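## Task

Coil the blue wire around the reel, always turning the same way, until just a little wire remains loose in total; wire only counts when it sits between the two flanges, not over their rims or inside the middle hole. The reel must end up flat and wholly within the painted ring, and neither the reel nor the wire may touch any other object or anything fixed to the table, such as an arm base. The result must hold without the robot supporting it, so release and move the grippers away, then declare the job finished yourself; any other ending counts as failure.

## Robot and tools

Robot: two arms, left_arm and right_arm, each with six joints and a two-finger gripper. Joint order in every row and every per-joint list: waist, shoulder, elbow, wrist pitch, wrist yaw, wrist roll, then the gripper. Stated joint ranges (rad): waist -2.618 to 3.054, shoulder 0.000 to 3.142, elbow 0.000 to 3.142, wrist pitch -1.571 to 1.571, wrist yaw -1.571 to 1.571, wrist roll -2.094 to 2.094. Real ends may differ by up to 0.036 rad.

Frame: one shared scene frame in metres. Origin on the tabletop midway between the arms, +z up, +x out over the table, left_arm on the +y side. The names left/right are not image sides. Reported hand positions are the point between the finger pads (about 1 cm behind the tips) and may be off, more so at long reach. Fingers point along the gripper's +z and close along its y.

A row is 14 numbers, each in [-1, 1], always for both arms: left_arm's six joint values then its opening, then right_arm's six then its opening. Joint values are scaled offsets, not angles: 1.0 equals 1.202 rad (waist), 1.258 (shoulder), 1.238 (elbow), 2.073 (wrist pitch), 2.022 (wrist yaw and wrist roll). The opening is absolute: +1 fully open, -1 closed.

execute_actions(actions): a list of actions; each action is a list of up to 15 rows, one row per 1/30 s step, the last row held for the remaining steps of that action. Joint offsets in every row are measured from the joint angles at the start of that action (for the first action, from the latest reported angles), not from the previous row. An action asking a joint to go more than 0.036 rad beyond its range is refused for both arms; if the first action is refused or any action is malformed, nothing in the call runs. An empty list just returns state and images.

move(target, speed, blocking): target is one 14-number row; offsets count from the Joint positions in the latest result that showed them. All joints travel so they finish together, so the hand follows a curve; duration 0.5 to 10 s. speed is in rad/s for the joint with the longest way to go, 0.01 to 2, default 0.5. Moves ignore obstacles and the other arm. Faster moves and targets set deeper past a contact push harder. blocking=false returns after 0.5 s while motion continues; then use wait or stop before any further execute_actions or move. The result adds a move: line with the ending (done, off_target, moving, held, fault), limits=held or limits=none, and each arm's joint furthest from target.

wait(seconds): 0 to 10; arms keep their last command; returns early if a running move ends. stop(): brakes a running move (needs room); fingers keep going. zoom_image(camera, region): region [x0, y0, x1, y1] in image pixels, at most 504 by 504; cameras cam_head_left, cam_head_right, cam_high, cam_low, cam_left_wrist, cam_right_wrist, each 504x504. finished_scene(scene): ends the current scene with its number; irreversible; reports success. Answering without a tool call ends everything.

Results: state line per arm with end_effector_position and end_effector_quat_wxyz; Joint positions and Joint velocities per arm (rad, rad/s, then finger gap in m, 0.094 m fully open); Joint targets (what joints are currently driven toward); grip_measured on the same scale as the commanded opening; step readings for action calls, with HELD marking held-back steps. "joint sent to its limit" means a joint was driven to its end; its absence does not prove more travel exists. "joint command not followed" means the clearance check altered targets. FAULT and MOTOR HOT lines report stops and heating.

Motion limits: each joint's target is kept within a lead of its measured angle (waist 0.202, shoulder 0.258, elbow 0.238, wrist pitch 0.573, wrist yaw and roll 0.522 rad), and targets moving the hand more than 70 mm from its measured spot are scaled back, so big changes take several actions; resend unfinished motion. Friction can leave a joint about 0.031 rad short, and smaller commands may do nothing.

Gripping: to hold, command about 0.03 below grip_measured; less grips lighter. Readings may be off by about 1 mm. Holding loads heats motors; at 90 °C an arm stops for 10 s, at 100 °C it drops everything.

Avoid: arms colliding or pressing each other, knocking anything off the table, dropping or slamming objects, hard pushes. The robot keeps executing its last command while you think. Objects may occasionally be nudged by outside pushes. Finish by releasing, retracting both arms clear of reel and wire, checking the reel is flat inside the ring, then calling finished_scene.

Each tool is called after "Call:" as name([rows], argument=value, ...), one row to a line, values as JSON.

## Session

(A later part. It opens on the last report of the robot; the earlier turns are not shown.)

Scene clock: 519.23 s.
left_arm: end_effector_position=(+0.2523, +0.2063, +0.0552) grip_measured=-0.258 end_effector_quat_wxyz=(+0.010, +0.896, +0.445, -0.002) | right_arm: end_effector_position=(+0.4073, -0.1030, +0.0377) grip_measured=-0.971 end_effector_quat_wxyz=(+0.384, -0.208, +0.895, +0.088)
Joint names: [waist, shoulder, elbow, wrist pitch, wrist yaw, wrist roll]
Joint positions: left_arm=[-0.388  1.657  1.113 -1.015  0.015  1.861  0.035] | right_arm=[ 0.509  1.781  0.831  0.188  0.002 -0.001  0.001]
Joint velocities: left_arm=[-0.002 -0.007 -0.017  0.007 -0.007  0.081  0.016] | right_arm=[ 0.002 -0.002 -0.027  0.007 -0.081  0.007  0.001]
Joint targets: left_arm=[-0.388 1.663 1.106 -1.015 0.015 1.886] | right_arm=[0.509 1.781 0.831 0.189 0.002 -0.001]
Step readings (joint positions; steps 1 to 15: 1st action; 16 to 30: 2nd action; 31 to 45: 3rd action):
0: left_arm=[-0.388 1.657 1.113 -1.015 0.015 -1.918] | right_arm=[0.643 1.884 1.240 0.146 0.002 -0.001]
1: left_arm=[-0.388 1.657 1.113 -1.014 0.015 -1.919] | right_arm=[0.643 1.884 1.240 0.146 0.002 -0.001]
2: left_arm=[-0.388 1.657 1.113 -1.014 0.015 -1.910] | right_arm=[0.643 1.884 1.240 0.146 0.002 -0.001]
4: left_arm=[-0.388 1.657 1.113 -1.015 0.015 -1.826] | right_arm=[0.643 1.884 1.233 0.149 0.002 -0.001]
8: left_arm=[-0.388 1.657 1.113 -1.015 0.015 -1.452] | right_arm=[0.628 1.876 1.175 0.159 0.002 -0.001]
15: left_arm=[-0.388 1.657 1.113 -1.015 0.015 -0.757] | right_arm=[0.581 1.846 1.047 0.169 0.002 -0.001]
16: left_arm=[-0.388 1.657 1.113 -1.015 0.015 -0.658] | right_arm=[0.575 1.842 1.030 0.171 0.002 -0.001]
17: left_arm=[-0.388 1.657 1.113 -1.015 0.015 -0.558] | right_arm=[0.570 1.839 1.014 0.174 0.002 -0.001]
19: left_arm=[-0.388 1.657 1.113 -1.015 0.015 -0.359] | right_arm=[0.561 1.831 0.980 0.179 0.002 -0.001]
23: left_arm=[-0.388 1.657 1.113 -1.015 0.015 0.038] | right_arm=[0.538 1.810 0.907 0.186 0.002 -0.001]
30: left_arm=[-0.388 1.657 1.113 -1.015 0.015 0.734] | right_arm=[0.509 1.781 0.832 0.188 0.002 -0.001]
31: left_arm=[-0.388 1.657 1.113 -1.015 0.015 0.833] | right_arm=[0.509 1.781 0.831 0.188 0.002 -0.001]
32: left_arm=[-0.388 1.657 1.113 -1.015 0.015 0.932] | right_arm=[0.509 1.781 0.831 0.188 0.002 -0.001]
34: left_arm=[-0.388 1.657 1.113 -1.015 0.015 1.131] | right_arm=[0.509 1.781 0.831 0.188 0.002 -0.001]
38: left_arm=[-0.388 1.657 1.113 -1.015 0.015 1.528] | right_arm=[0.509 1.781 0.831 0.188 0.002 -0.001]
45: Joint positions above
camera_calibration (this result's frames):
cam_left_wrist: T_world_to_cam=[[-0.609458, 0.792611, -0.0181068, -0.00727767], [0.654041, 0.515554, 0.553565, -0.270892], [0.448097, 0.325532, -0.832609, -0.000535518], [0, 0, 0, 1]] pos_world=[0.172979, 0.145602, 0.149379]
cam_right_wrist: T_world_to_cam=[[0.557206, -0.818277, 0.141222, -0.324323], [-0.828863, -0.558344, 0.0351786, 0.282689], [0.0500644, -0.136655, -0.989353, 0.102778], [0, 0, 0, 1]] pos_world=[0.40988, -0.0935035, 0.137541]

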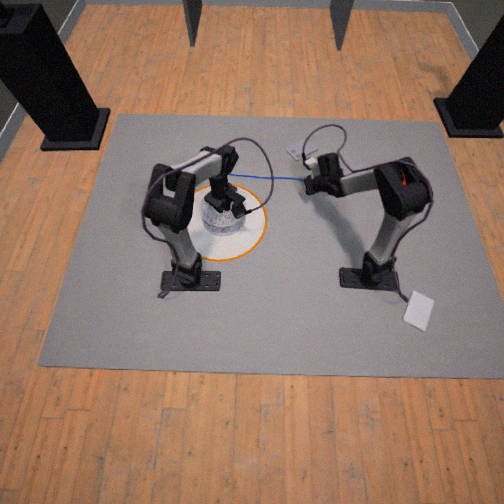

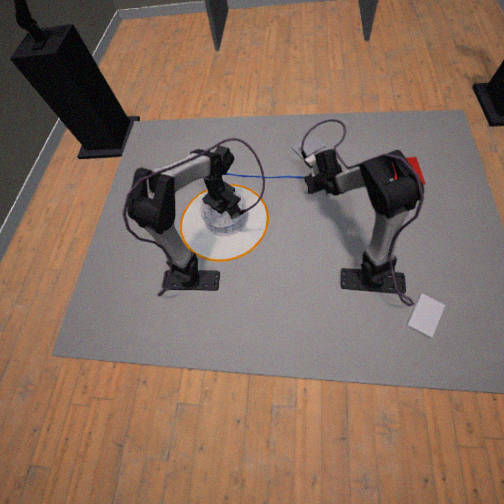

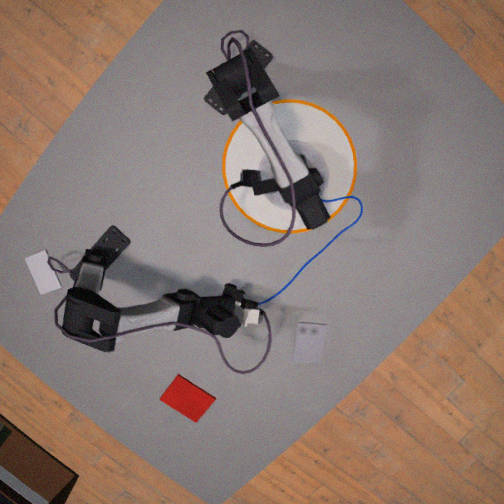

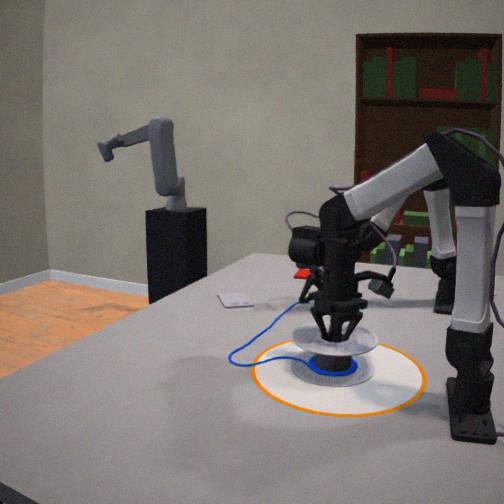

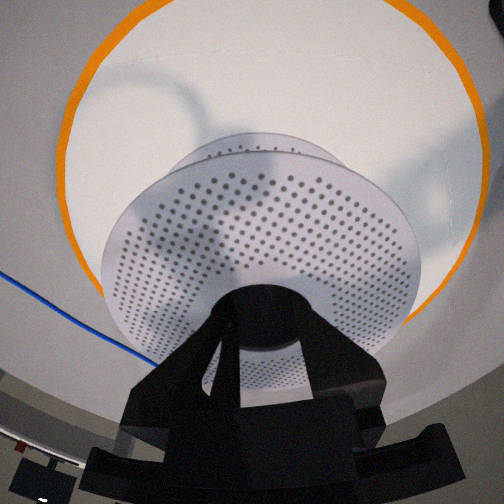

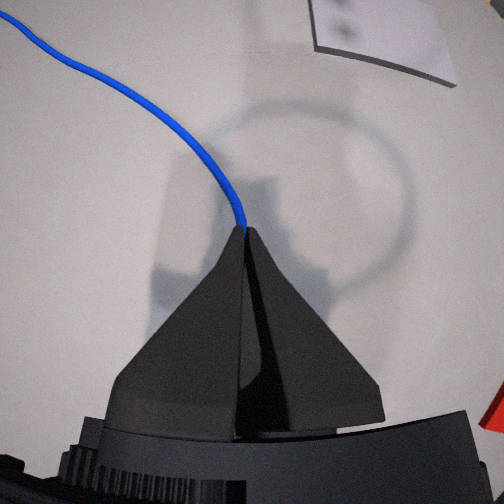

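Call:
execute_actions([
  [[0,0.005,-0.005,0,0,-0.02,-0.235, 0,0,0,0,0,0,-0.99],[0,0.005,-0.005,0,0,-0.07,-0.235, 0,0,0,0,0,0,-0.99],[0,0.005,-0.005,0,0,-0.14,-0.235, 0,0,0,0,0,0,-0.99],[0,0.005,-0.005,0,0,-0.22,-0.235, 0,0,0,0,0,0,-0.99],[0,0.005,-0.005,0,0,-0.3,-0.235, 0,0,0,0,0,0,-0.99],[0,0.005,-0.005,0,0,-1,-0.235, 0,0,0,0,0,0,-0.99]],
  [[0,0.005,-0.005,0,0,-1,-0.235, 0,0,0,0,0,0,-0.99]],
  [[0,0.005,-0.005,0,0,-0.63,-0.235, 0,0,0,0,0,0,-0.99]],
  [[0,0.005,-0.005,0,0,-0.02,-0.32, 0,0,0,0,0,0,-0.99],[0,0.005,-0.005,0,0,0.02,-0.4, 0,0,0,0,0,0,-0.99],[0,0.005,-0.005,0,0,0.08,-0.4, 0,0,0,0,0,0,-0.99],[0,0.005,-0.005,0,0,0.16,-0.4, 0,0,0,0,0,0,-0.99],[0,0.005,-0.005,0,0,0.25,-0.4, 0,0,0,0,0,0,-0.99],[0,0.005,-0.005,0,0,1,-0.4, 0,0,0,0,0,0,-0.99]],
  [[0,0.005,-0.005,0,0,1,-0.4, 0,0,0,0,0,0,-0.99]],
  [[0,0.005,-0.005,0,0,0.625,-0.4, 0,0,0,0,0,0,-0.99],[0,0.005,-0.005,0,0,0.625,-0.4, 0,0,0,0,0,0,-0.99],[0,0.005,-0.005,0,0,0.625,-0.4, 0,0,0,0,0,0,-0.99],[0,0.005,-0.005,0,0,0.625,-0.4, 0,0,0,0,0,0,-0.99],[0,0.005,-0.005,0,0,0.625,-0.4, 0,0,0,0,0,0,-0.99],[0,0.005,-0.005,0,0,0.625,-0.4, 0,0,0,0,0,0,-0.99],[0,0.005,-0.005,0,0,0.625,-0.4, 0,0,0,0,0,0,-0.99],[0,0.005,-0.005,0,0,0.625,-0.4, 0,0,0,0,0,0,-0.99],[0,0.005,-0.005,0,0,0.625,-0.4, 0,0,0,0,0,0,-0.99],[0,0.005,-0.005,0,0,0.625,-0.4, 0,0,0,0,0,0,-0.99],[0,0.005,-0.005,0,0,0.625,-0.37, 0,0,0,0,0,0,-0.99],[0,0.005,-0.005,0,0,0.625,-0.33, 0,0,0,0,0,0,-0.99],[0,0.005,-0.005,0,0,0.605,-0.295, 0,0,0,0,0,0,-0.99],[0,0.005,-0.005,0,0,0.58,-0.265, 0,0,0,0,0,0,-0.99],[0,0.005,-0.005,0,0,0.565,-0.238, 0,0,0,0,0,0,-0.99]],
])

Scene clock: 541.10 s.
left_arm: end_effector_position=(+0.2526, +0.2063, +0.0552) grip_measured=-0.258 end_effector_quat_wxyz=(+0.010, +0.896, +0.443, -0.001) | right_arm: end_effector_position=(+0.4073, -0.1030, +0.0377) grip_measured=-0.971 end_effector_quat_wxyz=(+0.384, -0.208, +0.895, +0.088)
Joint names: [waist, shoulder, elbow, wrist pitch, wrist yaw, wrist roll]
Joint positions: left_arm=[-0.388  1.657  1.113 -1.014  0.015  1.865  0.035] | right_arm=[ 0.509  1.781  0.831  0.188  0.002 -0.001  0.001]
Joint velocities: left_arm=[-0.007  0.002 -0.007 -0.037 -0.066  0.095  0.016] | right_arm=[-0.007 -0.017  0.022 -0.022 -0.095 -0.081  0.001]
Joint targets: left_arm=[-0.388 1.663 1.106 -1.014 0.014 1.886] | right_arm=[0.509 1.781 0.831 0.188 0.002 -0.001]
Step readings (joint positions; steps 1 to 15: 1st action; 16 to 30: 2nd action; 31 to 45: 3rd action; 46 to 60: 4th action; 61 to 75: 5th action; 76 to 90: 6th action):
0: left_arm=[-0.388 1.657 1.113 -1.015 0.015 1.862] | right_arm=[0.509 1.781 0.831 0.188 0.002 -0.001]
1: left_arm=[-0.388 1.657 1.113 -1.015 0.015 1.858] | right_arm=[0.509 1.781 0.831 0.188 0.002 -0.001]
2: left_arm=[-0.388 1.657 1.113 -1.015 0.015 1.840] | right_arm=[0.509 1.781 0.831 0.188 0.002 -0.001]
4: left_arm=[-0.388 1.657 1.113 -1.015 0.015 1.735] | right_arm=[0.509 1.781 0.831 0.188 0.002 -0.001]
8: left_arm=[-0.388 1.657 1.113 -1.015 0.015 1.365] | right_arm=[0.509 1.781 0.831 0.188 0.002 -0.001]
15: left_arm=[-0.388 1.657 1.113 -1.014 0.015 0.693] | right_arm=[0.509 1.781 0.831 0.188 0.002 -0.001]
16: left_arm=[-0.388 1.657 1.113 -1.014 0.015 0.598] | right_arm=[0.509 1.781 0.831 0.188 0.002 -0.001]
17: left_arm=[-0.388 1.657 1.113 -1.014 0.015 0.502] | right_arm=[0.509 1.781 0.831 0.188 0.002 -0.001]
19: left_arm=[-0.388 1.657 1.113 -1.014 0.015 0.310] | right_arm=[0.509 1.781 0.831 0.188 0.002 -0.001]
23: left_arm=[-0.388 1.657 1.113 -1.014 0.015 -0.073] | right_arm=[0.509 1.781 0.831 0.188 0.002 -0.001]
30: left_arm=[-0.388 1.657 1.113 -1.014 0.015 -0.742] | right_arm=[0.509 1.781 0.831 0.188 0.002 -0.001]
31: left_arm=[-0.388 1.657 1.113 -1.014 0.015 -0.837] | right_arm=[0.509 1.781 0.831 0.188 0.002 -0.001]
32: left_arm=[-0.388 1.657 1.113 -1.014 0.015 -0.933] | right_arm=[0.509 1.781 0.831 0.188 0.002 -0.001]
34: left_arm=[-0.388 1.657 1.113 -1.014 0.015 -1.124] | right_arm=[0.509 1.781 0.831 0.188 0.002 -0.001]
38: left_arm=[-0.388 1.657 1.113 -1.014 0.015 -1.506] | right_arm=[0.509 1.781 0.831 0.188 0.002 -0.001]
45: left_arm=[-0.388 1.657 1.113 -1.014 0.015 -1.889] | right_arm=[0.509 1.781 0.831 0.188 0.002 -0.001]
46: left_arm=[-0.388 1.657 1.113 -1.014 0.015 -1.898] | right_arm=[0.509 1.781 0.831 0.188 0.002 -0.001]
47: left_arm=[-0.388 1.657 1.113 -1.014 0.015 -1.893] | right_arm=[0.509 1.781 0.831 0.188 0.002 -0.001]
49: left_arm=[-0.388 1.657 1.113 -1.014 0.015 -1.815] | right_arm=[0.509 1.781 0.831 0.188 0.002 -0.001]
53: left_arm=[-0.388 1.657 1.113 -1.014 0.015 -1.442] | right_arm=[0.509 1.781 0.831 0.188 0.002 -0.001]
60: left_arm=[-0.388 1.657 1.113 -1.014 0.015 -0.747] | right_arm=[0.509 1.781 0.831 0.188 0.002 -0.001]
61: left_arm=[-0.388 1.657 1.113 -1.014 0.015 -0.648] | right_arm=[0.509 1.781 0.831 0.188 0.002 -0.001]
62: left_arm=[-0.388 1.657 1.113 -1.014 0.015 -0.548] | right_arm=[0.509 1.781 0.831 0.188 0.002 -0.001]
64: left_arm=[-0.388 1.657 1.113 -1.014 0.015 -0.349] | right_arm=[0.509 1.781 0.831 0.188 0.002 -0.001]
68: left_arm=[-0.388 1.657 1.113 -1.014 0.015 0.048] | right_arm=[0.509 1.781 0.831 0.188 0.002 -0.001]
75: left_arm=[-0.388 1.657 1.113 -1.014 0.015 0.744] | right_arm=[0.509 1.781 0.831 0.188 0.002 -0.001]
76: left_arm=[-0.388 1.657 1.113 -1.014 0.015 0.843] | right_arm=[0.509 1.781 0.831 0.188 0.002 -0.001]
77: left_arm=[-0.388 1.657 1.113 -1.014 0.015 0.942] | right_arm=[0.509 1.781 0.831 0.188 0.002 -0.001]
79: left_arm=[-0.388 1.657 1.113 -1.014 0.015 1.141] | right_arm=[0.509 1.781 0.831 0.188 0.002 -0.001]
83: left_arm=[-0.388 1.657 1.113 -1.014 0.015 1.538] | right_arm=[0.509 1.781 0.831 0.188 0.002 -0.001]
90: Joint positions above
camera_calibration (this result's frames):
cam_left_wrist: T_world_to_cam=[[-0.606714, 0.794695, -0.0188958, -0.00815296], [0.655101, 0.513323, 0.554384, -0.270914], [0.450266, 0.323974, -0.832046, -0.000907506], [0, 0, 0, 1]] pos_world=[0.172938, 0.14584, 0.149282]
cam_right_wrist: T_world_to_cam=[[0.557206, -0.818277, 0.141222, -0.324323], [-0.828863, -0.558344, 0.0351786, 0.282689], [0.0500644, -0.136655, -0.989353, 0.102778], [0, 0, 0, 1]] pos_world=[0.40988, -0.0935035, 0.137541]

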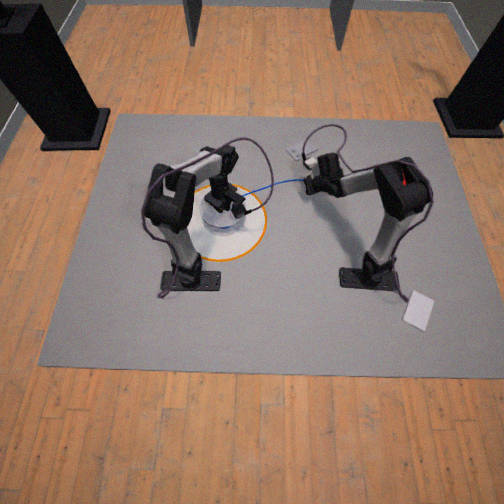

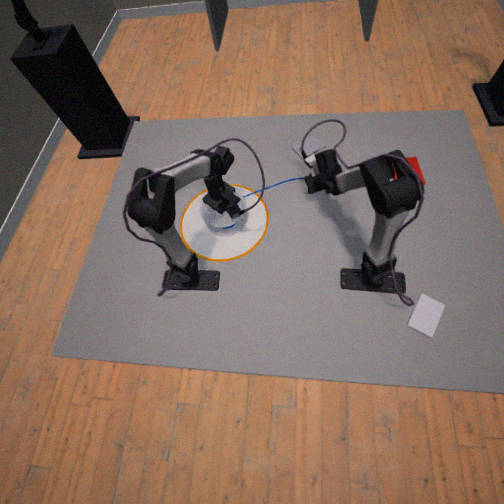

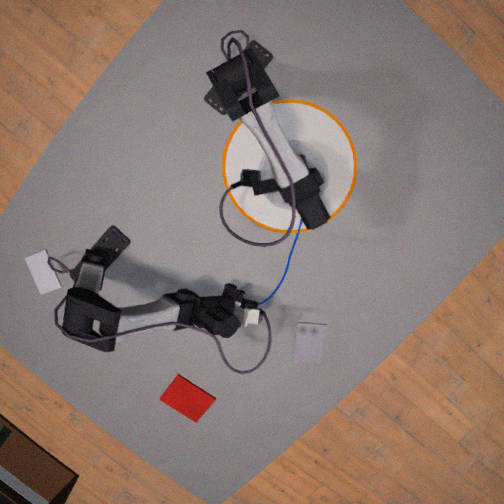

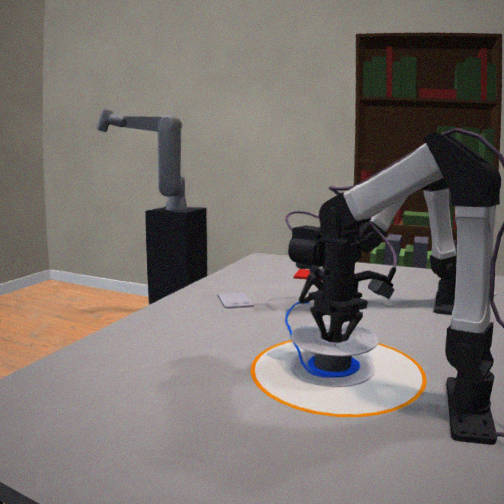

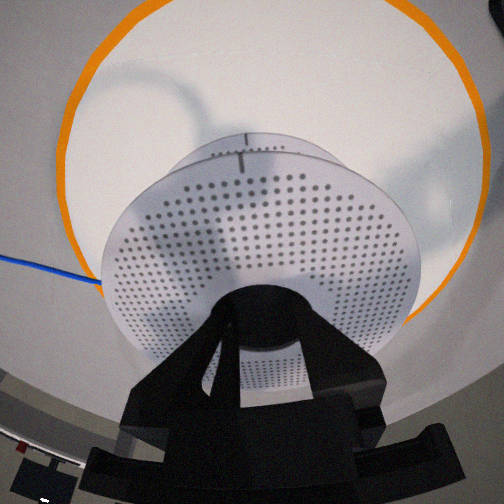

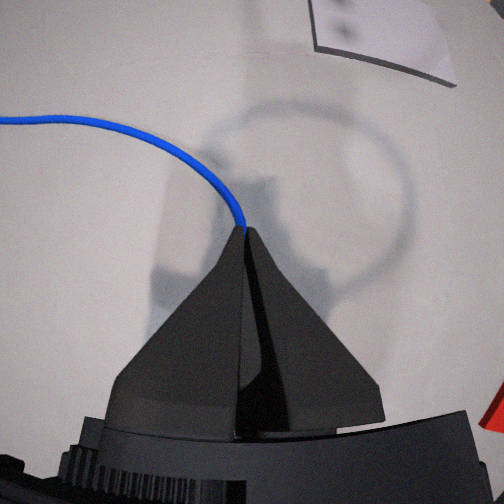

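Call:
zoom_image(camera="cam_low", region=[270, 290, 410, 400])

Region (270, 290, 410, 400) of cam_low's 504x504 image, scaled by 3.600, with more detail than that image has; it fills the top 396 rows of this view, and the rest is white.

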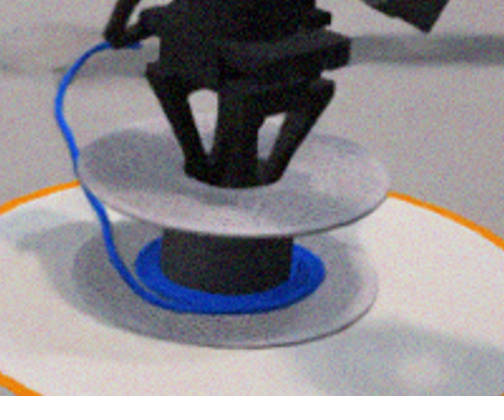

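Call:
execute_actions([
  [[0,0.005,-0.005,0,0,-0.02,-0.235, 0.0083,0,0,0,0,0,-0.99],[0,0.005,-0.005,0,0,-0.07,-0.235, 0.0166,0,0,0,0,0,-0.99],[0,0.005,-0.005,0,0,-0.14,-0.235, 0.025,0,0,0,0,0,-0.99],[0,0.005,-0.005,0,0,-0.22,-0.235, 0.0358,0,0,0,0,0,-0.99],[0,0.005,-0.005,0,0,-0.3,-0.235, 0.0466,0,0,0,0,0,-0.99],[0,0.005,-0.005,0,0,-1,-0.235, 0.0574,0,0,0,0,0,-0.99],[0,0.005,-0.005,0,0,-1,-0.235, 0.0682,0,0,0,0,0,-0.99],[0,0.005,-0.005,0,0,-1,-0.235, 0.079,0,0,0,0,0,-0.99],[0,0.005,-0.005,0,0,-1,-0.235, 0.0899,0,0,0,0,0,-0.99],[0,0.005,-0.005,0,0,-1,-0.235, 0.1007,0,0,0,0,0,-0.99],[0,0.005,-0.005,0,0,-1,-0.235, 0.1115,0,0,0,0,0,-0.99],[0,0.005,-0.005,0,0,-1,-0.235, 0.1223,0,0,0,0,0,-0.99],[0,0.005,-0.005,0,0,-1,-0.235, 0.1331,0,0,0,0,0,-0.99],[0,0.005,-0.005,0,0,-1,-0.235, 0.1439,0,0,0,0,0,-0.99],[0,0.005,-0.005,0,0,-1,-0.235, 0.1547,0,0,0,0,0,-0.99]],
  [[0,0.005,-0.005,0,0,-1,-0.235, 0.0408,0,0,0,0,0,-0.99],[0,0.005,-0.005,0,0,-1,-0.235, 0.0516,0,0,0,0,0,-0.99],[0,0.005,-0.005,0,0,-1,-0.235, 0.0624,0,0,0,0,0,-0.99],[0,0.005,-0.005,0,0,-1,-0.235, 0.0732,0,0,0,0,0,-0.99],[0,0.005,-0.005,0,0,-1,-0.235, 0.084,0,0,0,0,0,-0.99],[0,0.005,-0.005,0,0,-1,-0.235, 0.0948,0,0,0,0,0,-0.99],[0,0.005,-0.005,0,0,-1,-0.235, 0.1057,0,0,0,0,0,-0.99],[0,0.005,-0.005,0,0,-1,-0.235, 0.1165,0,0,0,0,0,-0.99],[0,0.005,-0.005,0,0,-1,-0.235, 0.1273,0,0,0,0,0,-0.99],[0,0.005,-0.005,0,0,-1,-0.235, 0.1381,0,0,0,0,0,-0.99],[0,0.005,-0.005,0,0,-1,-0.235, 0.1489,0,0,0,0,0,-0.99],[0,0.005,-0.005,0,0,-1,-0.235, 0.1597,0,0,0,0,0,-0.99],[0,0.005,-0.005,0,0,-1,-0.235, 0.1705,0,0,0,0,0,-0.99],[0,0.005,-0.005,0,0,-1,-0.235, 0.1814,0.004,0.006,0,0,0,-0.99],[0,0.005,-0.005,0,0,-1,-0.235, 0.1922,0.008,0.012,0,0,0,-0.99]],
  [[0,0.005,-0.005,0,0,-0.63,-0.235, 0.0408,0.012,0.022,0,0,0,-0.99],[0,0.005,-0.005,0,0,-0.63,-0.235, 0.0516,0.02,0.034,0,0,0,-0.99],[0,0.005,-0.005,0,0,-0.63,-0.235, 0.0624,0.028,0.046,0,0,0,-0.99],[0,0.005,-0.005,0,0,-0.63,-0.235, 0.0732,0.036,0.058,0,0,0,-0.99],[0,0.005,-0.005,0,0,-0.63,-0.235, 0.083,0.043,0.069,0,0,0,-0.99],[0,0.005,-0.005,0,0,-0.63,-0.235, 0.0915,0.05,0.078,0,0,0,-0.99],[0,0.005,-0.005,0,0,-0.63,-0.235, 0.098,0.055,0.085,0,0,0,-0.99],[0,0.005,-0.005,0,0,-0.63,-0.235, 0.104,0.058,0.089,0,0,0,-0.99],[0,0.005,-0.005,0,0,-0.63,-0.235, 0.108,0.06,0.09,0,0,0,-0.99],[0,0.005,-0.005,0,0,-0.63,-0.235, 0.11,0.06,0.09,0,0,0,-0.99],[0,0.005,-0.005,0,0,-0.63,-0.235, 0.11,0.06,0.09,0,0,0,-0.99],[0,0.005,-0.005,0,0,-0.63,-0.235, 0.11,0.06,0.09,0,0,0,-0.99],[0,0.005,-0.005,0,0,-0.61,-0.235, 0.11,0.06,0.09,0,0,0,-0.99],[0,0.005,-0.005,0,0,-0.59,-0.235, 0.11,0.06,0.09,0,0,0,-0.99],[0,0.005,-0.005,0,0,-0.58,-0.235, 0.11,0.06,0.09,0,0,0,-0.99]],
])

Scene clock: 598.87 s.
left_arm: end_effector_position=(+0.2526, +0.2064, +0.0552) grip_measured=-0.250 end_effector_quat_wxyz=(-0.003, -0.681, +0.732, -0.009) | right_arm: end_effector_position=(+0.2872, +0.0816, +0.0489) grip_measured=-0.971 end_effector_quat_wxyz=(+0.368, -0.412, +0.813, +0.185)
Joint names: [waist, shoulder, elbow, wrist pitch, wrist yaw, wrist roll]
Joint positions: left_arm=[-0.388  1.657  1.113 -1.014  0.014 -1.858  0.035] | right_arm=[ 0.99   1.837  0.927  0.188  0.002 -0.001  0.001]
Joint velocities: left_arm=[ 0.007 -0.007  0.007 -0.007  0.037 -0.183 -0.001] | right_arm=[-0.007  0.012 -0.002  0.022 -0.095 -0.037 -0.   ]
Joint targets: left_arm=[-0.388 1.663 1.106 -1.014 0.015 -1.917] | right_arm=[0.997 1.856 0.943 0.189 0.002 -0.001]
Step readings (joint positions; steps 1 to 15: 1st action; 16 to 30: 2nd action; 31 to 45: 3rd action):
0: left_arm=[-0.388 1.657 1.113 -1.014 0.015 1.867] | right_arm=[0.509 1.781 0.831 0.188 0.002 -0.001]
1: left_arm=[-0.388 1.657 1.113 -1.014 0.015 1.863] | right_arm=[0.509 1.781 0.831 0.188 0.002 -0.001]
2: left_arm=[-0.388 1.657 1.113 -1.014 0.015 1.845] | right_arm=[0.510 1.781 0.831 0.188 0.002 -0.001]
4: left_arm=[-0.388 1.657 1.113 -1.014 0.015 1.739] | right_arm=[0.520 1.781 0.831 0.188 0.002 -0.001]
8: left_arm=[-0.388 1.657 1.113 -1.014 0.015 1.367] | right_arm=[0.570 1.781 0.831 0.188 0.002 -0.001]
15: left_arm=[-0.388 1.657 1.113 -1.014 0.015 0.694] | right_arm=[0.664 1.781 0.831 0.188 0.002 -0.001]
16: left_arm=[-0.388 1.657 1.113 -1.014 0.015 0.598] | right_arm=[0.678 1.781 0.831 0.188 0.002 -0.001]
17: left_arm=[-0.388 1.657 1.113 -1.014 0.015 0.501] | right_arm=[0.692 1.781 0.831 0.188 0.002 -0.001]
19: left_arm=[-0.388 1.657 1.113 -1.014 0.015 0.309] | right_arm=[0.721 1.781 0.831 0.188 0.002 -0.001]
23: left_arm=[-0.388 1.657 1.113 -1.014 0.015 -0.074] | right_arm=[0.774 1.781 0.831 0.188 0.002 -0.001]
30: left_arm=[-0.388 1.657 1.113 -1.014 0.015 -0.745] | right_arm=[0.865 1.781 0.831 0.188 0.002 -0.001]
31: left_arm=[-0.388 1.657 1.113 -1.014 0.015 -0.840] | right_arm=[0.878 1.781 0.832 0.188 0.002 -0.001]
32: left_arm=[-0.388 1.657 1.113 -1.014 0.015 -0.936] | right_arm=[0.892 1.783 0.836 0.188 0.002 -0.001]
34: left_arm=[-0.388 1.657 1.113 -1.014 0.015 -1.128] | right_arm=[0.921 1.793 0.858 0.187 0.002 -0.001]
38: left_arm=[-0.388 1.657 1.113 -1.014 0.015 -1.511] | right_arm=[0.968 1.825 0.914 0.187 0.002 -0.001]
45: Joint positions above
camera_calibration (this result's frames):
cam_left_wrist: T_world_to_cam=[[0.943391, -0.331429, 0.012967, -0.169153], [-0.279065, -0.771998, 0.571088, 0.229357], [-0.179264, -0.542378, -0.820786, 0.33626], [0, 0, 0, 1]] pos_world=[0.283862, 0.303381, 0.147208]
cam_right_wrist: T_world_to_cam=[[0.86964, -0.471446, 0.146513, -0.226277], [-0.476147, -0.879359, -0.00336763, 0.212643], [0.130425, -0.0668333, -0.989203, 0.116358], [0, 0, 0, 1]] pos_world=[0.282853, 0.0880885, 0.14897]

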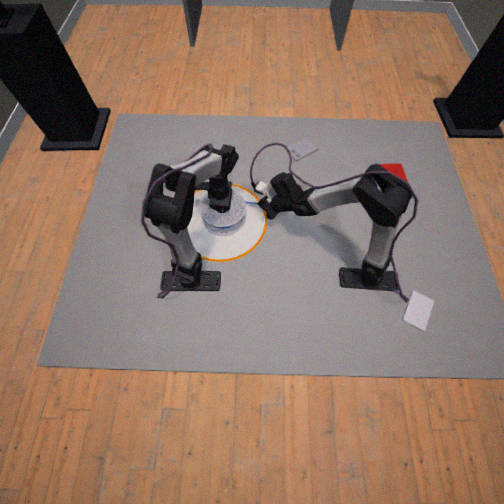

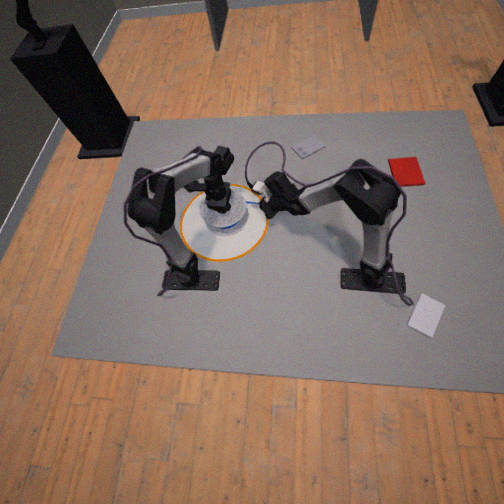

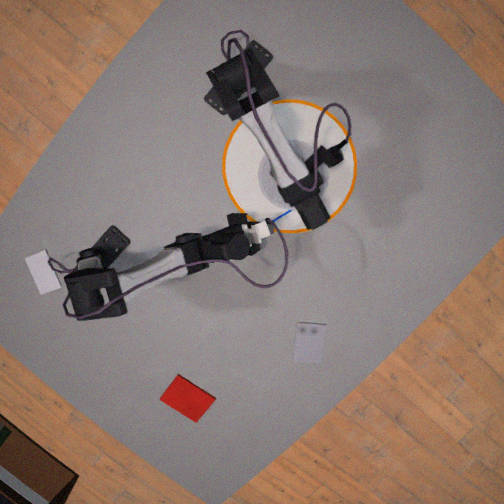

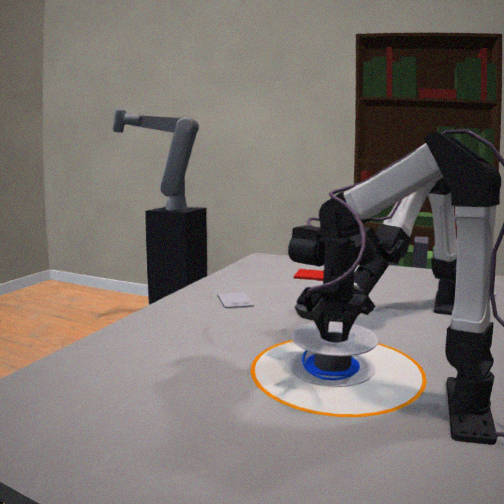

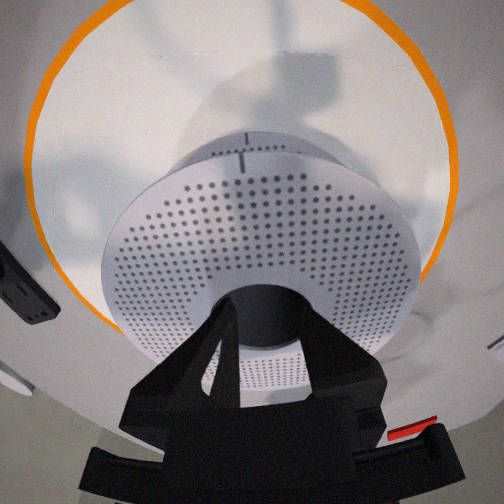

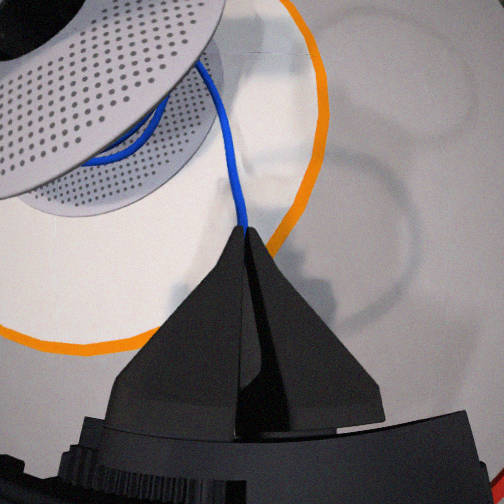

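Call:
execute_actions([
  [[0,0.005,-0.005,0,0,-0.015,-0.32, 0.005,0.01,0,0.025,0,0,-0.99],[0,0.005,-0.005,0,0,0.02,-0.4, 0.008,0.012,-0.008,0.05,0,0,-0.99],[0,0.005,-0.005,0,0,0.08,-0.4, 0.011,0.015,-0.02,0.075,0,0,-0.99],[0,0.005,-0.005,0,0,0.16,-0.4, 0.014,0.018,-0.034,0.1,0,0,-0.99],[0,0.005,-0.005,0,0,0.25,-0.4, 0.017,0.021,-0.048,0.122,0,0,-0.99],[0,0.005,-0.005,0,0,0.68,-0.4, 0.02,0.025,-0.062,0.14,0,0,-0.99],[0,0.005,-0.005,0,0,0.68,-0.4, 0.023,0.029,-0.076,0.153,0,0,-0.99],[0,0.005,-0.005,0,0,0.68,-0.4, 0.026,0.033,-0.089,0.162,0,0,-0.99],[0,0.005,-0.005,0,0,0.68,-0.4, 0.028,0.036,-0.1,0.168,0,0,-0.99],[0,0.005,-0.005,0,0,0.68,-0.4, 0.03,0.039,-0.109,0.17,0,0,-0.99],[0,0.005,-0.005,0,0,0.68,-0.4, 0.03,0.041,-0.116,0.17,0,0,-0.99],[0,0.005,-0.005,0,0,0.68,-0.4, 0.03,0.043,-0.121,0.17,0,0,-0.99],[0,0.005,-0.005,0,0,0.68,-0.38, 0.03,0.043,-0.124,0.17,0,0,-0.99],[0,0.005,-0.005,0,0,0.68,-0.35, 0.03,0.043,-0.124,0.17,0,0,-0.99],[0,0.005,-0.005,0,0,0.68,-0.33, 0.03,0.043,-0.124,0.17,0,0,-0.99]],
])

Scene clock: 639.03 s.
left_arm: end_effector_position=(+0.2526, +0.2064, +0.0552) grip_measured=-0.341 end_effector_quat_wxyz=(+0.002, -0.203, +0.979, -0.009) | right_arm: end_effector_position=(+0.2750, +0.0871, +0.0366) grip_measured=-0.971 end_effector_quat_wxyz=(+0.413, -0.411, +0.783, +0.216)
Joint names: [waist, shoulder, elbow, wrist pitch, wrist yaw, wrist roll]
Joint positions: left_arm=[-0.388  1.657  1.113 -1.014  0.014 -0.767  0.031] | right_arm=[ 1.018  1.878  0.787  0.491  0.002 -0.001  0.001]
Joint velocities: left_arm=[ 0.007 -0.007 -0.022  0.037  0.007  1.839  0.02 ] | right_arm=[-0.017  0.071 -0.095  0.095  0.007 -0.007  0.001]
Joint targets: left_arm=[-0.388 1.663 1.106 -1.014 0.014 -0.483] | right_arm=[1.027 1.892 0.774 0.540 0.002 -0.001]
Step readings (joint positions):
0: left_arm=[-0.388 1.657 1.113 -1.014 0.014 -1.890] | right_arm=[0.990 1.838 0.927 0.188 0.002 -0.001]
1: left_arm=[-0.388 1.657 1.113 -1.014 0.014 -1.890] | right_arm=[0.990 1.838 0.927 0.192 0.002 -0.001]
2: left_arm=[-0.388 1.657 1.113 -1.014 0.014 -1.880] | right_arm=[0.990 1.838 0.927 0.203 0.002 -0.001]
4: left_arm=[-0.388 1.657 1.113 -1.014 0.014 -1.795] | right_arm=[0.991 1.838 0.920 0.254 0.002 -0.001]
8: left_arm=[-0.388 1.657 1.113 -1.014 0.014 -1.420] | right_arm=[1.004 1.842 0.869 0.397 0.002 -0.001]
15: Joint positions above
camera_calibration (this result's frames):
cam_left_wrist: T_world_to_cam=[[0.14129, -0.989788, 0.0188859, 0.169038], [-0.824778, -0.107141, 0.555213, 0.23087], [-0.54752, -0.0940227, -0.831494, 0.337343], [0, 0, 0, 1]] pos_world=[0.351236, 0.223766, 0.149124]
cam_right_wrist: T_world_to_cam=[[0.871735, -0.462549, 0.16164, -0.21319], [-0.447057, -0.88587, -0.123994, 0.208563], [0.200545, 0.0358279, -0.979029, 0.0774696], [0, 0, 0, 1]] pos_world=[0.263549, 0.0833731, 0.136166]

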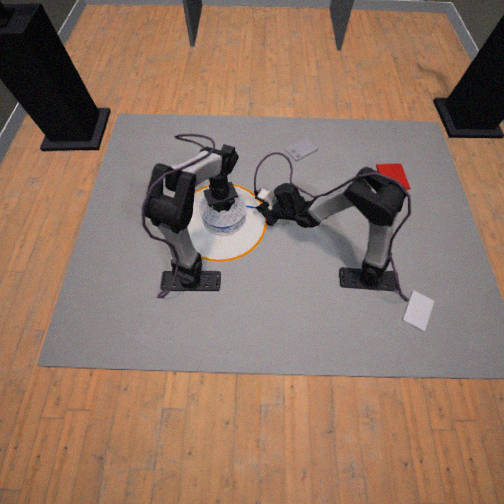

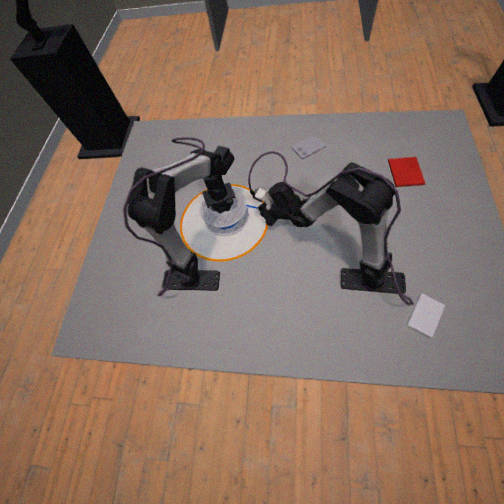

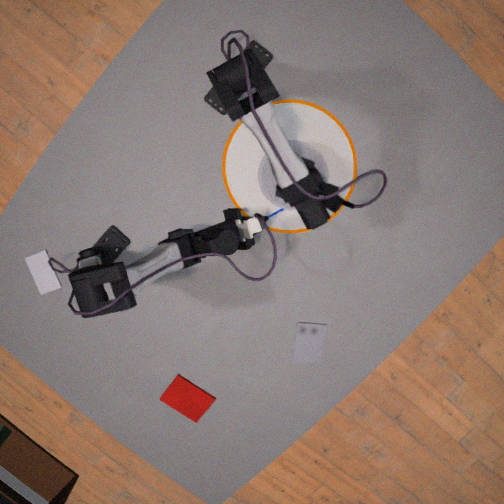

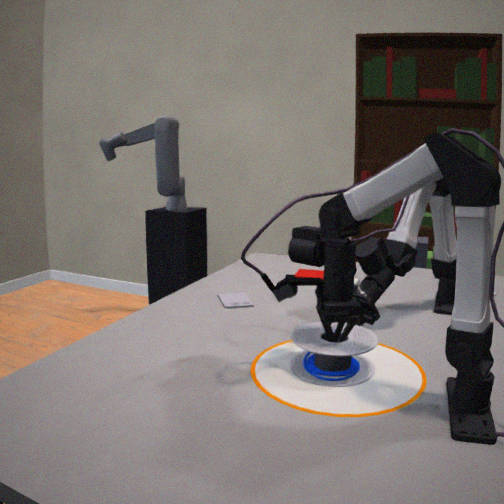

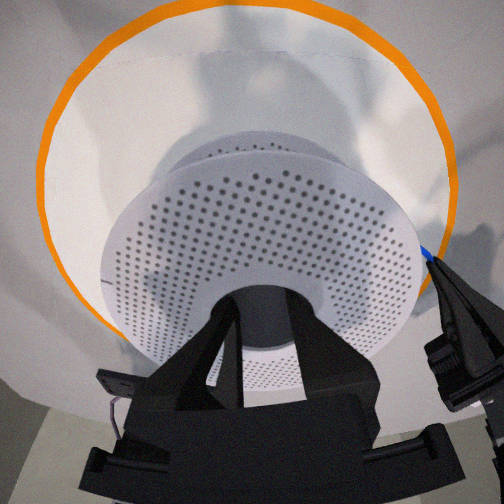

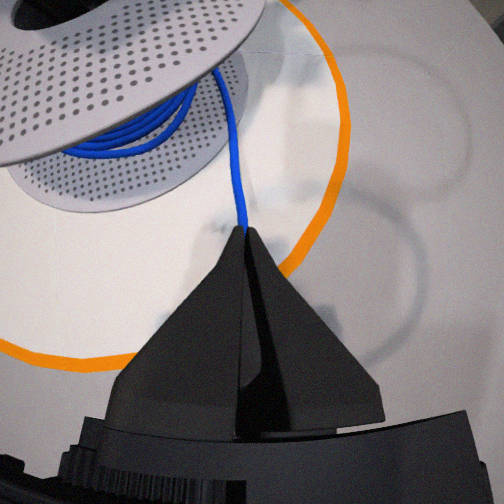

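Call:
execute_actions(actions=[])

Scene clock: 651.50 s.
left_arm: end_effector_position=(+0.2526, +0.2064, +0.0552) grip_measured=-0.331 end_effector_quat_wxyz=(+0.003, -0.066, +0.998, -0.009) | right_arm: end_effector_position=(+0.2771, +0.0901, +0.0419) grip_measured=-0.971 end_effector_quat_wxyz=(+0.425, -0.408, +0.777, +0.222)
Joint names: [waist, shoulder, elbow, wrist pitch, wrist yaw, wrist roll]
Joint positions: left_arm=[-0.388  1.657  1.113 -1.014  0.014 -0.49   0.031] | right_arm=[ 1.018  1.88   0.785  0.525  0.002 -0.001  0.001]
Joint velocities: left_arm=[-0.007 -0.012 -0.017  0.022 -0.051 -0.051  0.   ] | right_arm=[-0.022  0.007 -0.012  0.095 -0.066  0.037  0.002]
Joint targets: left_arm=[-0.388 1.663 1.106 -1.014 0.014 -0.483] | right_arm=[1.027 1.892 0.774 0.540 0.002 -0.001]
camera_calibration (this result's frames):
cam_left_wrist: T_world_to_cam=[[-0.13439, -0.990785, 0.0168911, 0.238999], [-0.825551, 0.121374, 0.551121, 0.184127], [-0.548092, 0.0601208, -0.834255, 0.305825], [0, 0, 0, 1]] pos_world=[0.351745, 0.196062, 0.149623]
cam_right_wrist: T_world_to_cam=[[0.868939, -0.4666, 0.165012, -0.213479], [-0.444682, -0.882427, -0.153559, 0.213116], [0.217262, 0.0600556, -0.974264, 0.0751723], [0, 0, 0, 1]] pos_world=[0.263937, 0.0839355, 0.14119]

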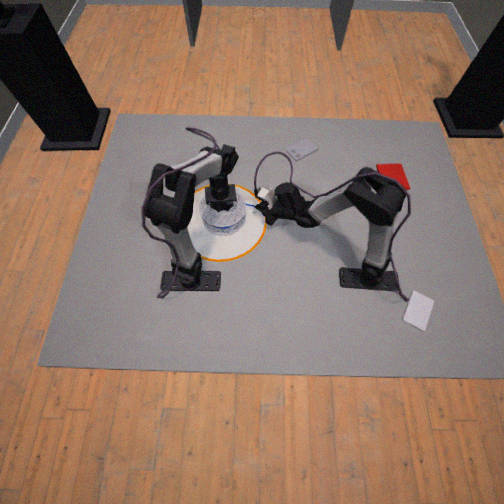

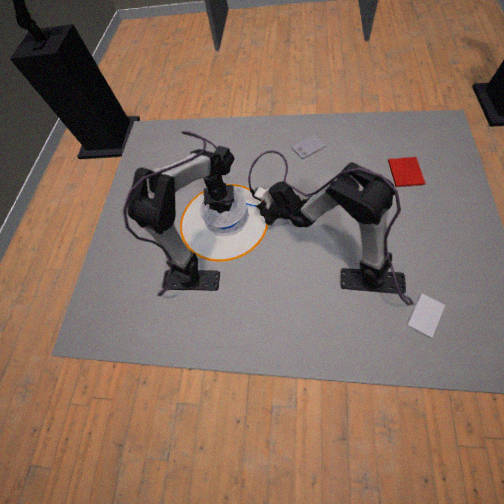

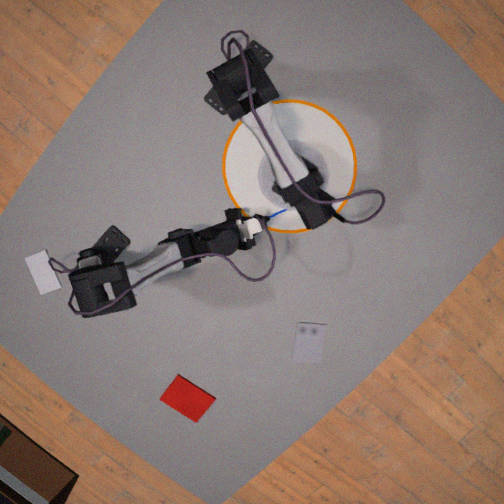

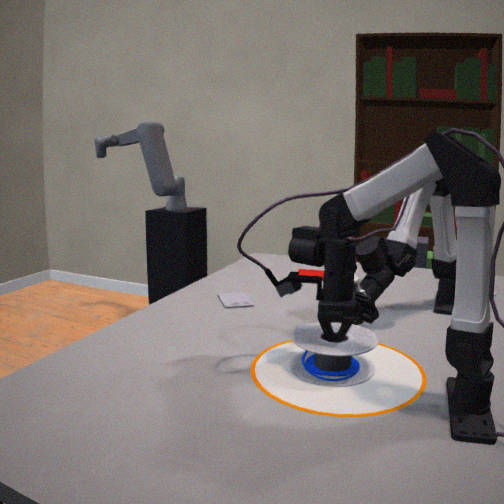

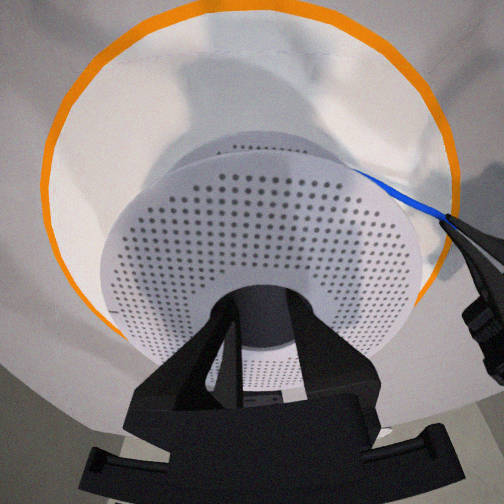

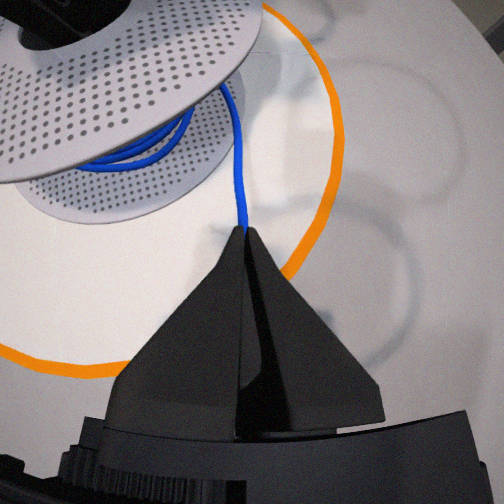

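Call:
move(target=[0,0.005,-0.005,0,0,-0.712,-0.235,0.0574,0.1534,0.2334,-0.048,0,0,-0.99], speed=1.0)

Scene clock: 670.00 s.
left_arm: end_effector_position=(+0.2500, +0.2103, +0.0555) grip_measured=-0.248 end_effector_quat_wxyz=(-0.000, +0.695, -0.719, -0.001) | right_arm: end_effector_position=(+0.2982, +0.1471, +0.0401) grip_measured=-0.971 end_effector_quat_wxyz=(+0.427, -0.416, +0.773, +0.217)
Joint names: [waist, shoulder, elbow, wrist pitch, wrist yaw, wrist roll]
Joint positions: left_arm=[-0.388  1.655  1.113 -1.03  -0.002 -1.894  0.035] | right_arm=[ 1.057  2.054  1.052  0.431  0.035 -0.001  0.001]
Joint velocities: left_arm=[-0.007 -0.012 -0.002 -0.007  0.007  0.007  0.   ] | right_arm=[ 0.022 -0.002 -0.007 -0.037  0.022  0.022  0.   ]
Joint targets: left_arm=[-0.388 1.663 1.106 -1.014 0.014 -1.930] | right_arm=[1.087 2.073 1.074 0.426 0.002 -0.001]
move: off_target (left_arm, right_arm); limits=none; left_arm: farthest joint: the wrist roll, 0.036 radians from its target (1.440 radians at the start); right_arm: farthest joint: the wrist yaw, 0.033 radians from its target (0.000 radians at the start)
camera_calibration (this result's frames):
cam_left_wrist: T_world_to_cam=[[0.954859, -0.297057, -0.00151696, -0.174632], [-0.245779, -0.79288, 0.557615, 0.228321], [-0.166846, -0.53207, -0.830099, 0.333378], [0, 0, 0, 1]] pos_world=[0.278488, 0.306536, 0.149157]
cam_right_wrist: T_world_to_cam=[[0.871512, -0.455157, 0.182478, -0.208089], [-0.432778, -0.888894, -0.150234, 0.269796], [0.230584, 0.0519587, -0.971664, 0.0625424], [0, 0, 0, 1]] pos_world=[0.283692, 0.141857, 0.139275]

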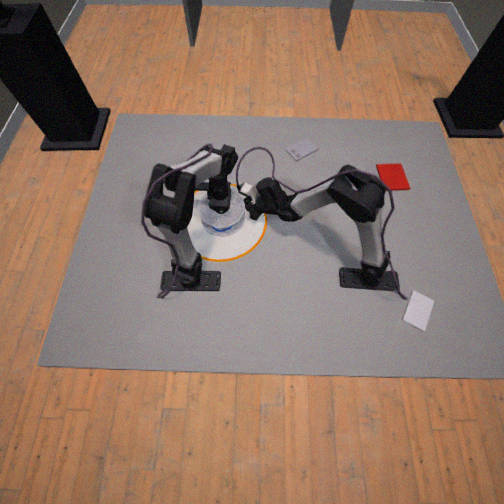

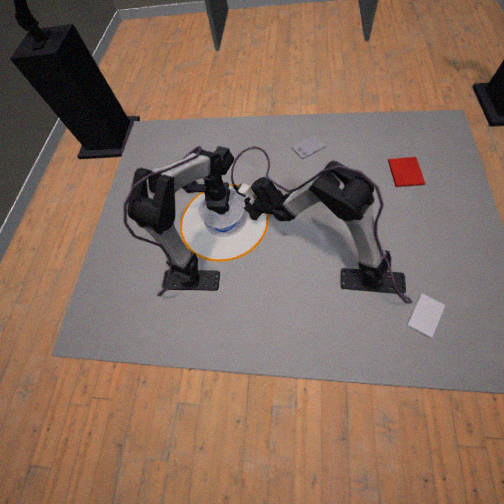

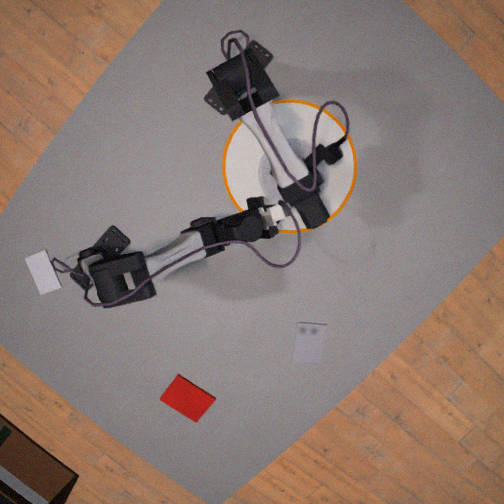

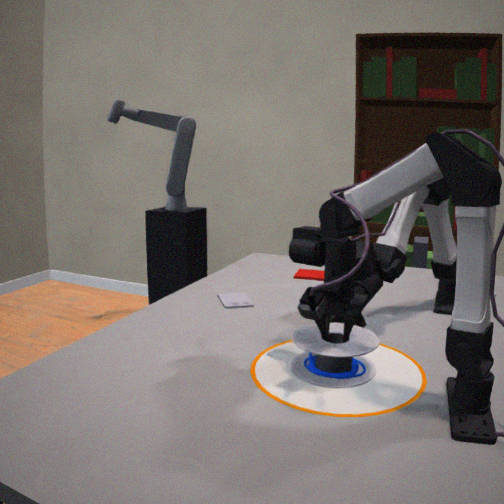

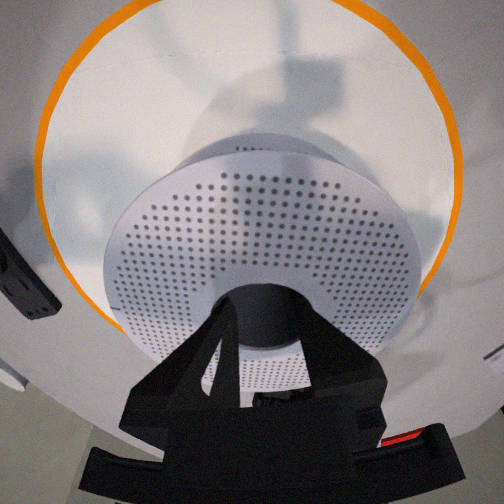

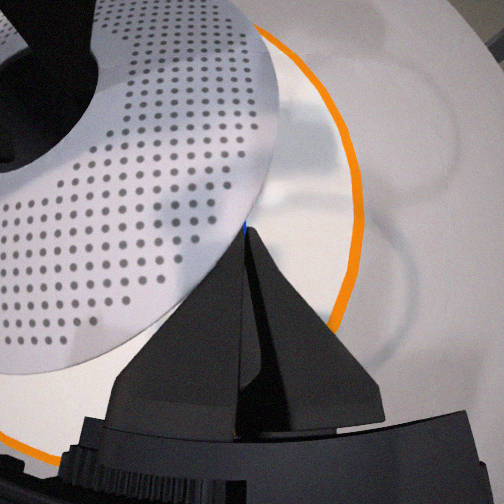

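Call:
execute_actions([
  [[0,0.005,-0.005,0,0,-0.018,-0.235,-0.005,0,0,0,0,0,-0.95],[0,0.005,-0.005,0,0,-0.018,-0.235,-0.01,0,0,0,0,0,-0.92],[0,0.005,-0.005,0,0,-0.018,-0.235,-0.015,0,0,0,0,0,-0.9],[0,0.005,-0.005,0,0,-0.03,-0.235,-0.015,0,0,0,0,0,-0.9],[0,0.005,-0.005,0,0,-0.05,-0.235,-0.015,0,0,0,0,0,-0.9],[0,0.005,-0.005,0,0,-0.07,-0.235,-0.015,0,0,0,0,0,-0.9],[0,0.005,-0.005,0,0,-0.09,-0.235,-0.015,0,0,0,0,0,-0.9],[0,0.005,-0.005,0,0,-0.105,-0.235,-0.015,0,0,0,0,0,-0.9]],
])

Scene clock: 681.40 s.
left_arm: end_effector_position=(+0.2499, +0.2105, +0.0555) grip_measured=-0.248 end_effector_quat_wxyz=(-0.001, +0.747, -0.664, -0.001) | right_arm: end_effector_position=(+0.3022, +0.1445, +0.0401) grip_measured=-0.902 end_effector_quat_wxyz=(+0.429, -0.412, +0.775, +0.214)
Joint names: [waist, shoulder, elbow, wrist pitch, wrist yaw, wrist roll]
Joint positions: left_arm=[-0.388  1.655  1.113 -1.03  -0.003 -2.046  0.035] | right_arm=[ 1.049  2.054  1.052  0.431  0.038 -0.001  0.005]
Joint velocities: left_arm=[-0.012 -0.007  0.017 -0.022 -0.007 -0.11  -0.001] | right_arm=[-0.002 -0.012 -0.032 -0.007 -0.037 -0.022 -0.001]
Joint targets: left_arm=[-0.388 1.662 1.106 -1.030 -0.002 -2.089] | right_arm=[1.039 2.054 1.052 0.431 0.035 -0.001]
joint sent to its limit (left arm) — the command would take the wrist roll past its lower limit, so that joint was sent only as far as its limit.
Step readings (joint positions):
0: left_arm=[-0.388 1.655 1.113 -1.030 -0.002 -1.894] | right_arm=[1.057 2.054 1.052 0.431 0.035 -0.001]
1: left_arm=[-0.388 1.655 1.113 -1.030 -0.003 -1.895] | right_arm=[1.056 2.054 1.052 0.431 0.038 -0.001]
2: left_arm=[-0.388 1.655 1.113 -1.030 -0.003 -1.897] | right_arm=[1.055 2.054 1.052 0.431 0.038 -0.001]
4: left_arm=[-0.388 1.655 1.113 -1.030 -0.003 -1.905] | right_arm=[1.052 2.054 1.052 0.431 0.038 -0.001]
8: left_arm=[-0.388 1.655 1.113 -1.030 -0.003 -1.978] | right_arm=[1.049 2.054 1.052 0.431 0.038 -0.001]
15: Joint positions above
camera_calibration (this result's frames):
cam_left_wrist: T_world_to_cam=[[0.988916, -0.148468, -0.00141958, -0.21434], [-0.122549, -0.821599, 0.556737, 0.20373], [-0.0838241, -0.550392, -0.830688, 0.316594], [0, 0, 0, 1]] pos_world=[0.263469, 0.309813, 0.149263]
cam_right_wrist: T_world_to_cam=[[0.866395, -0.464186, 0.184095, -0.209985], [-0.441949, -0.884401, -0.150054, 0.2713], [0.232467, 0.0486455, -0.971387, 0.0616667], [0, 0, 0, 1]] pos_world=[0.287495, 0.139466, 0.139269]

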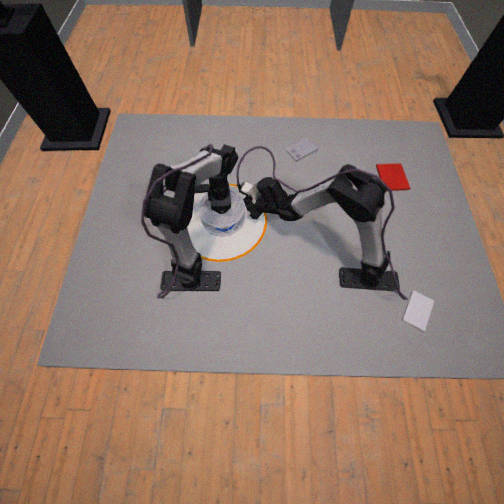

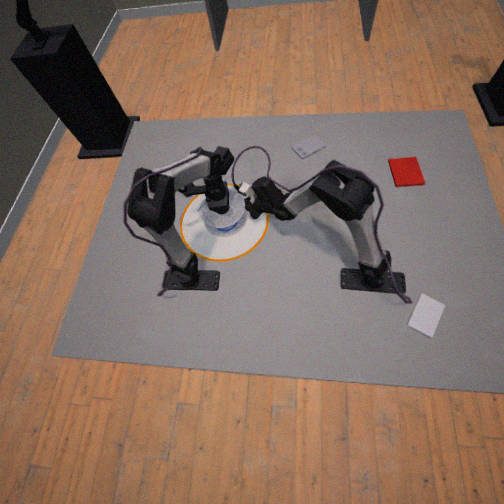

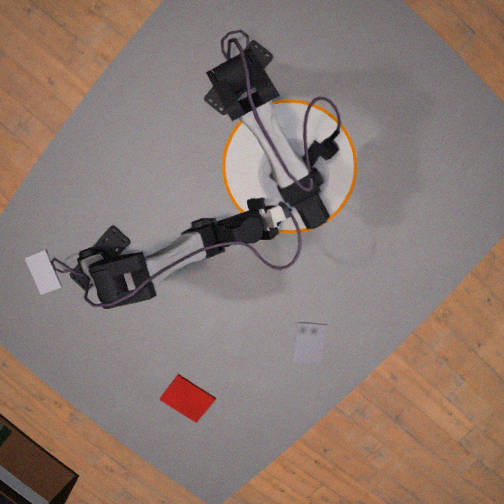

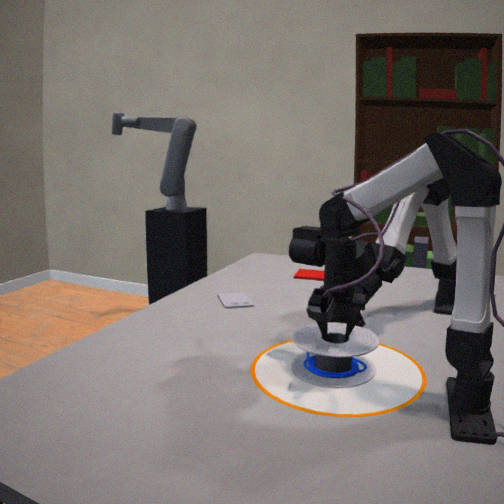

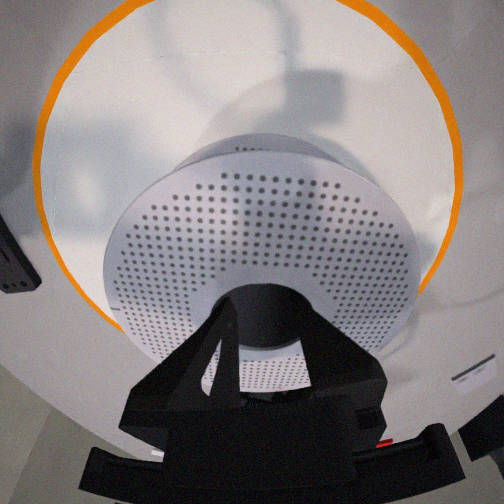

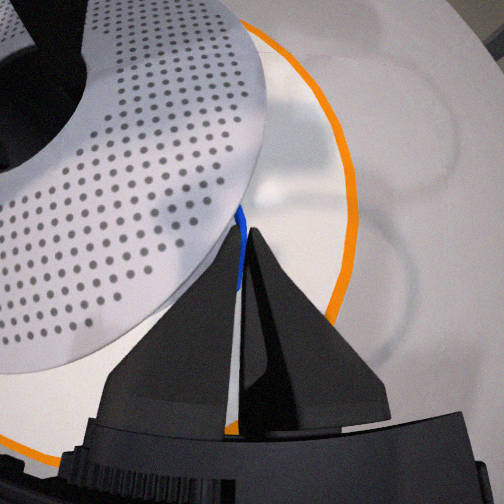

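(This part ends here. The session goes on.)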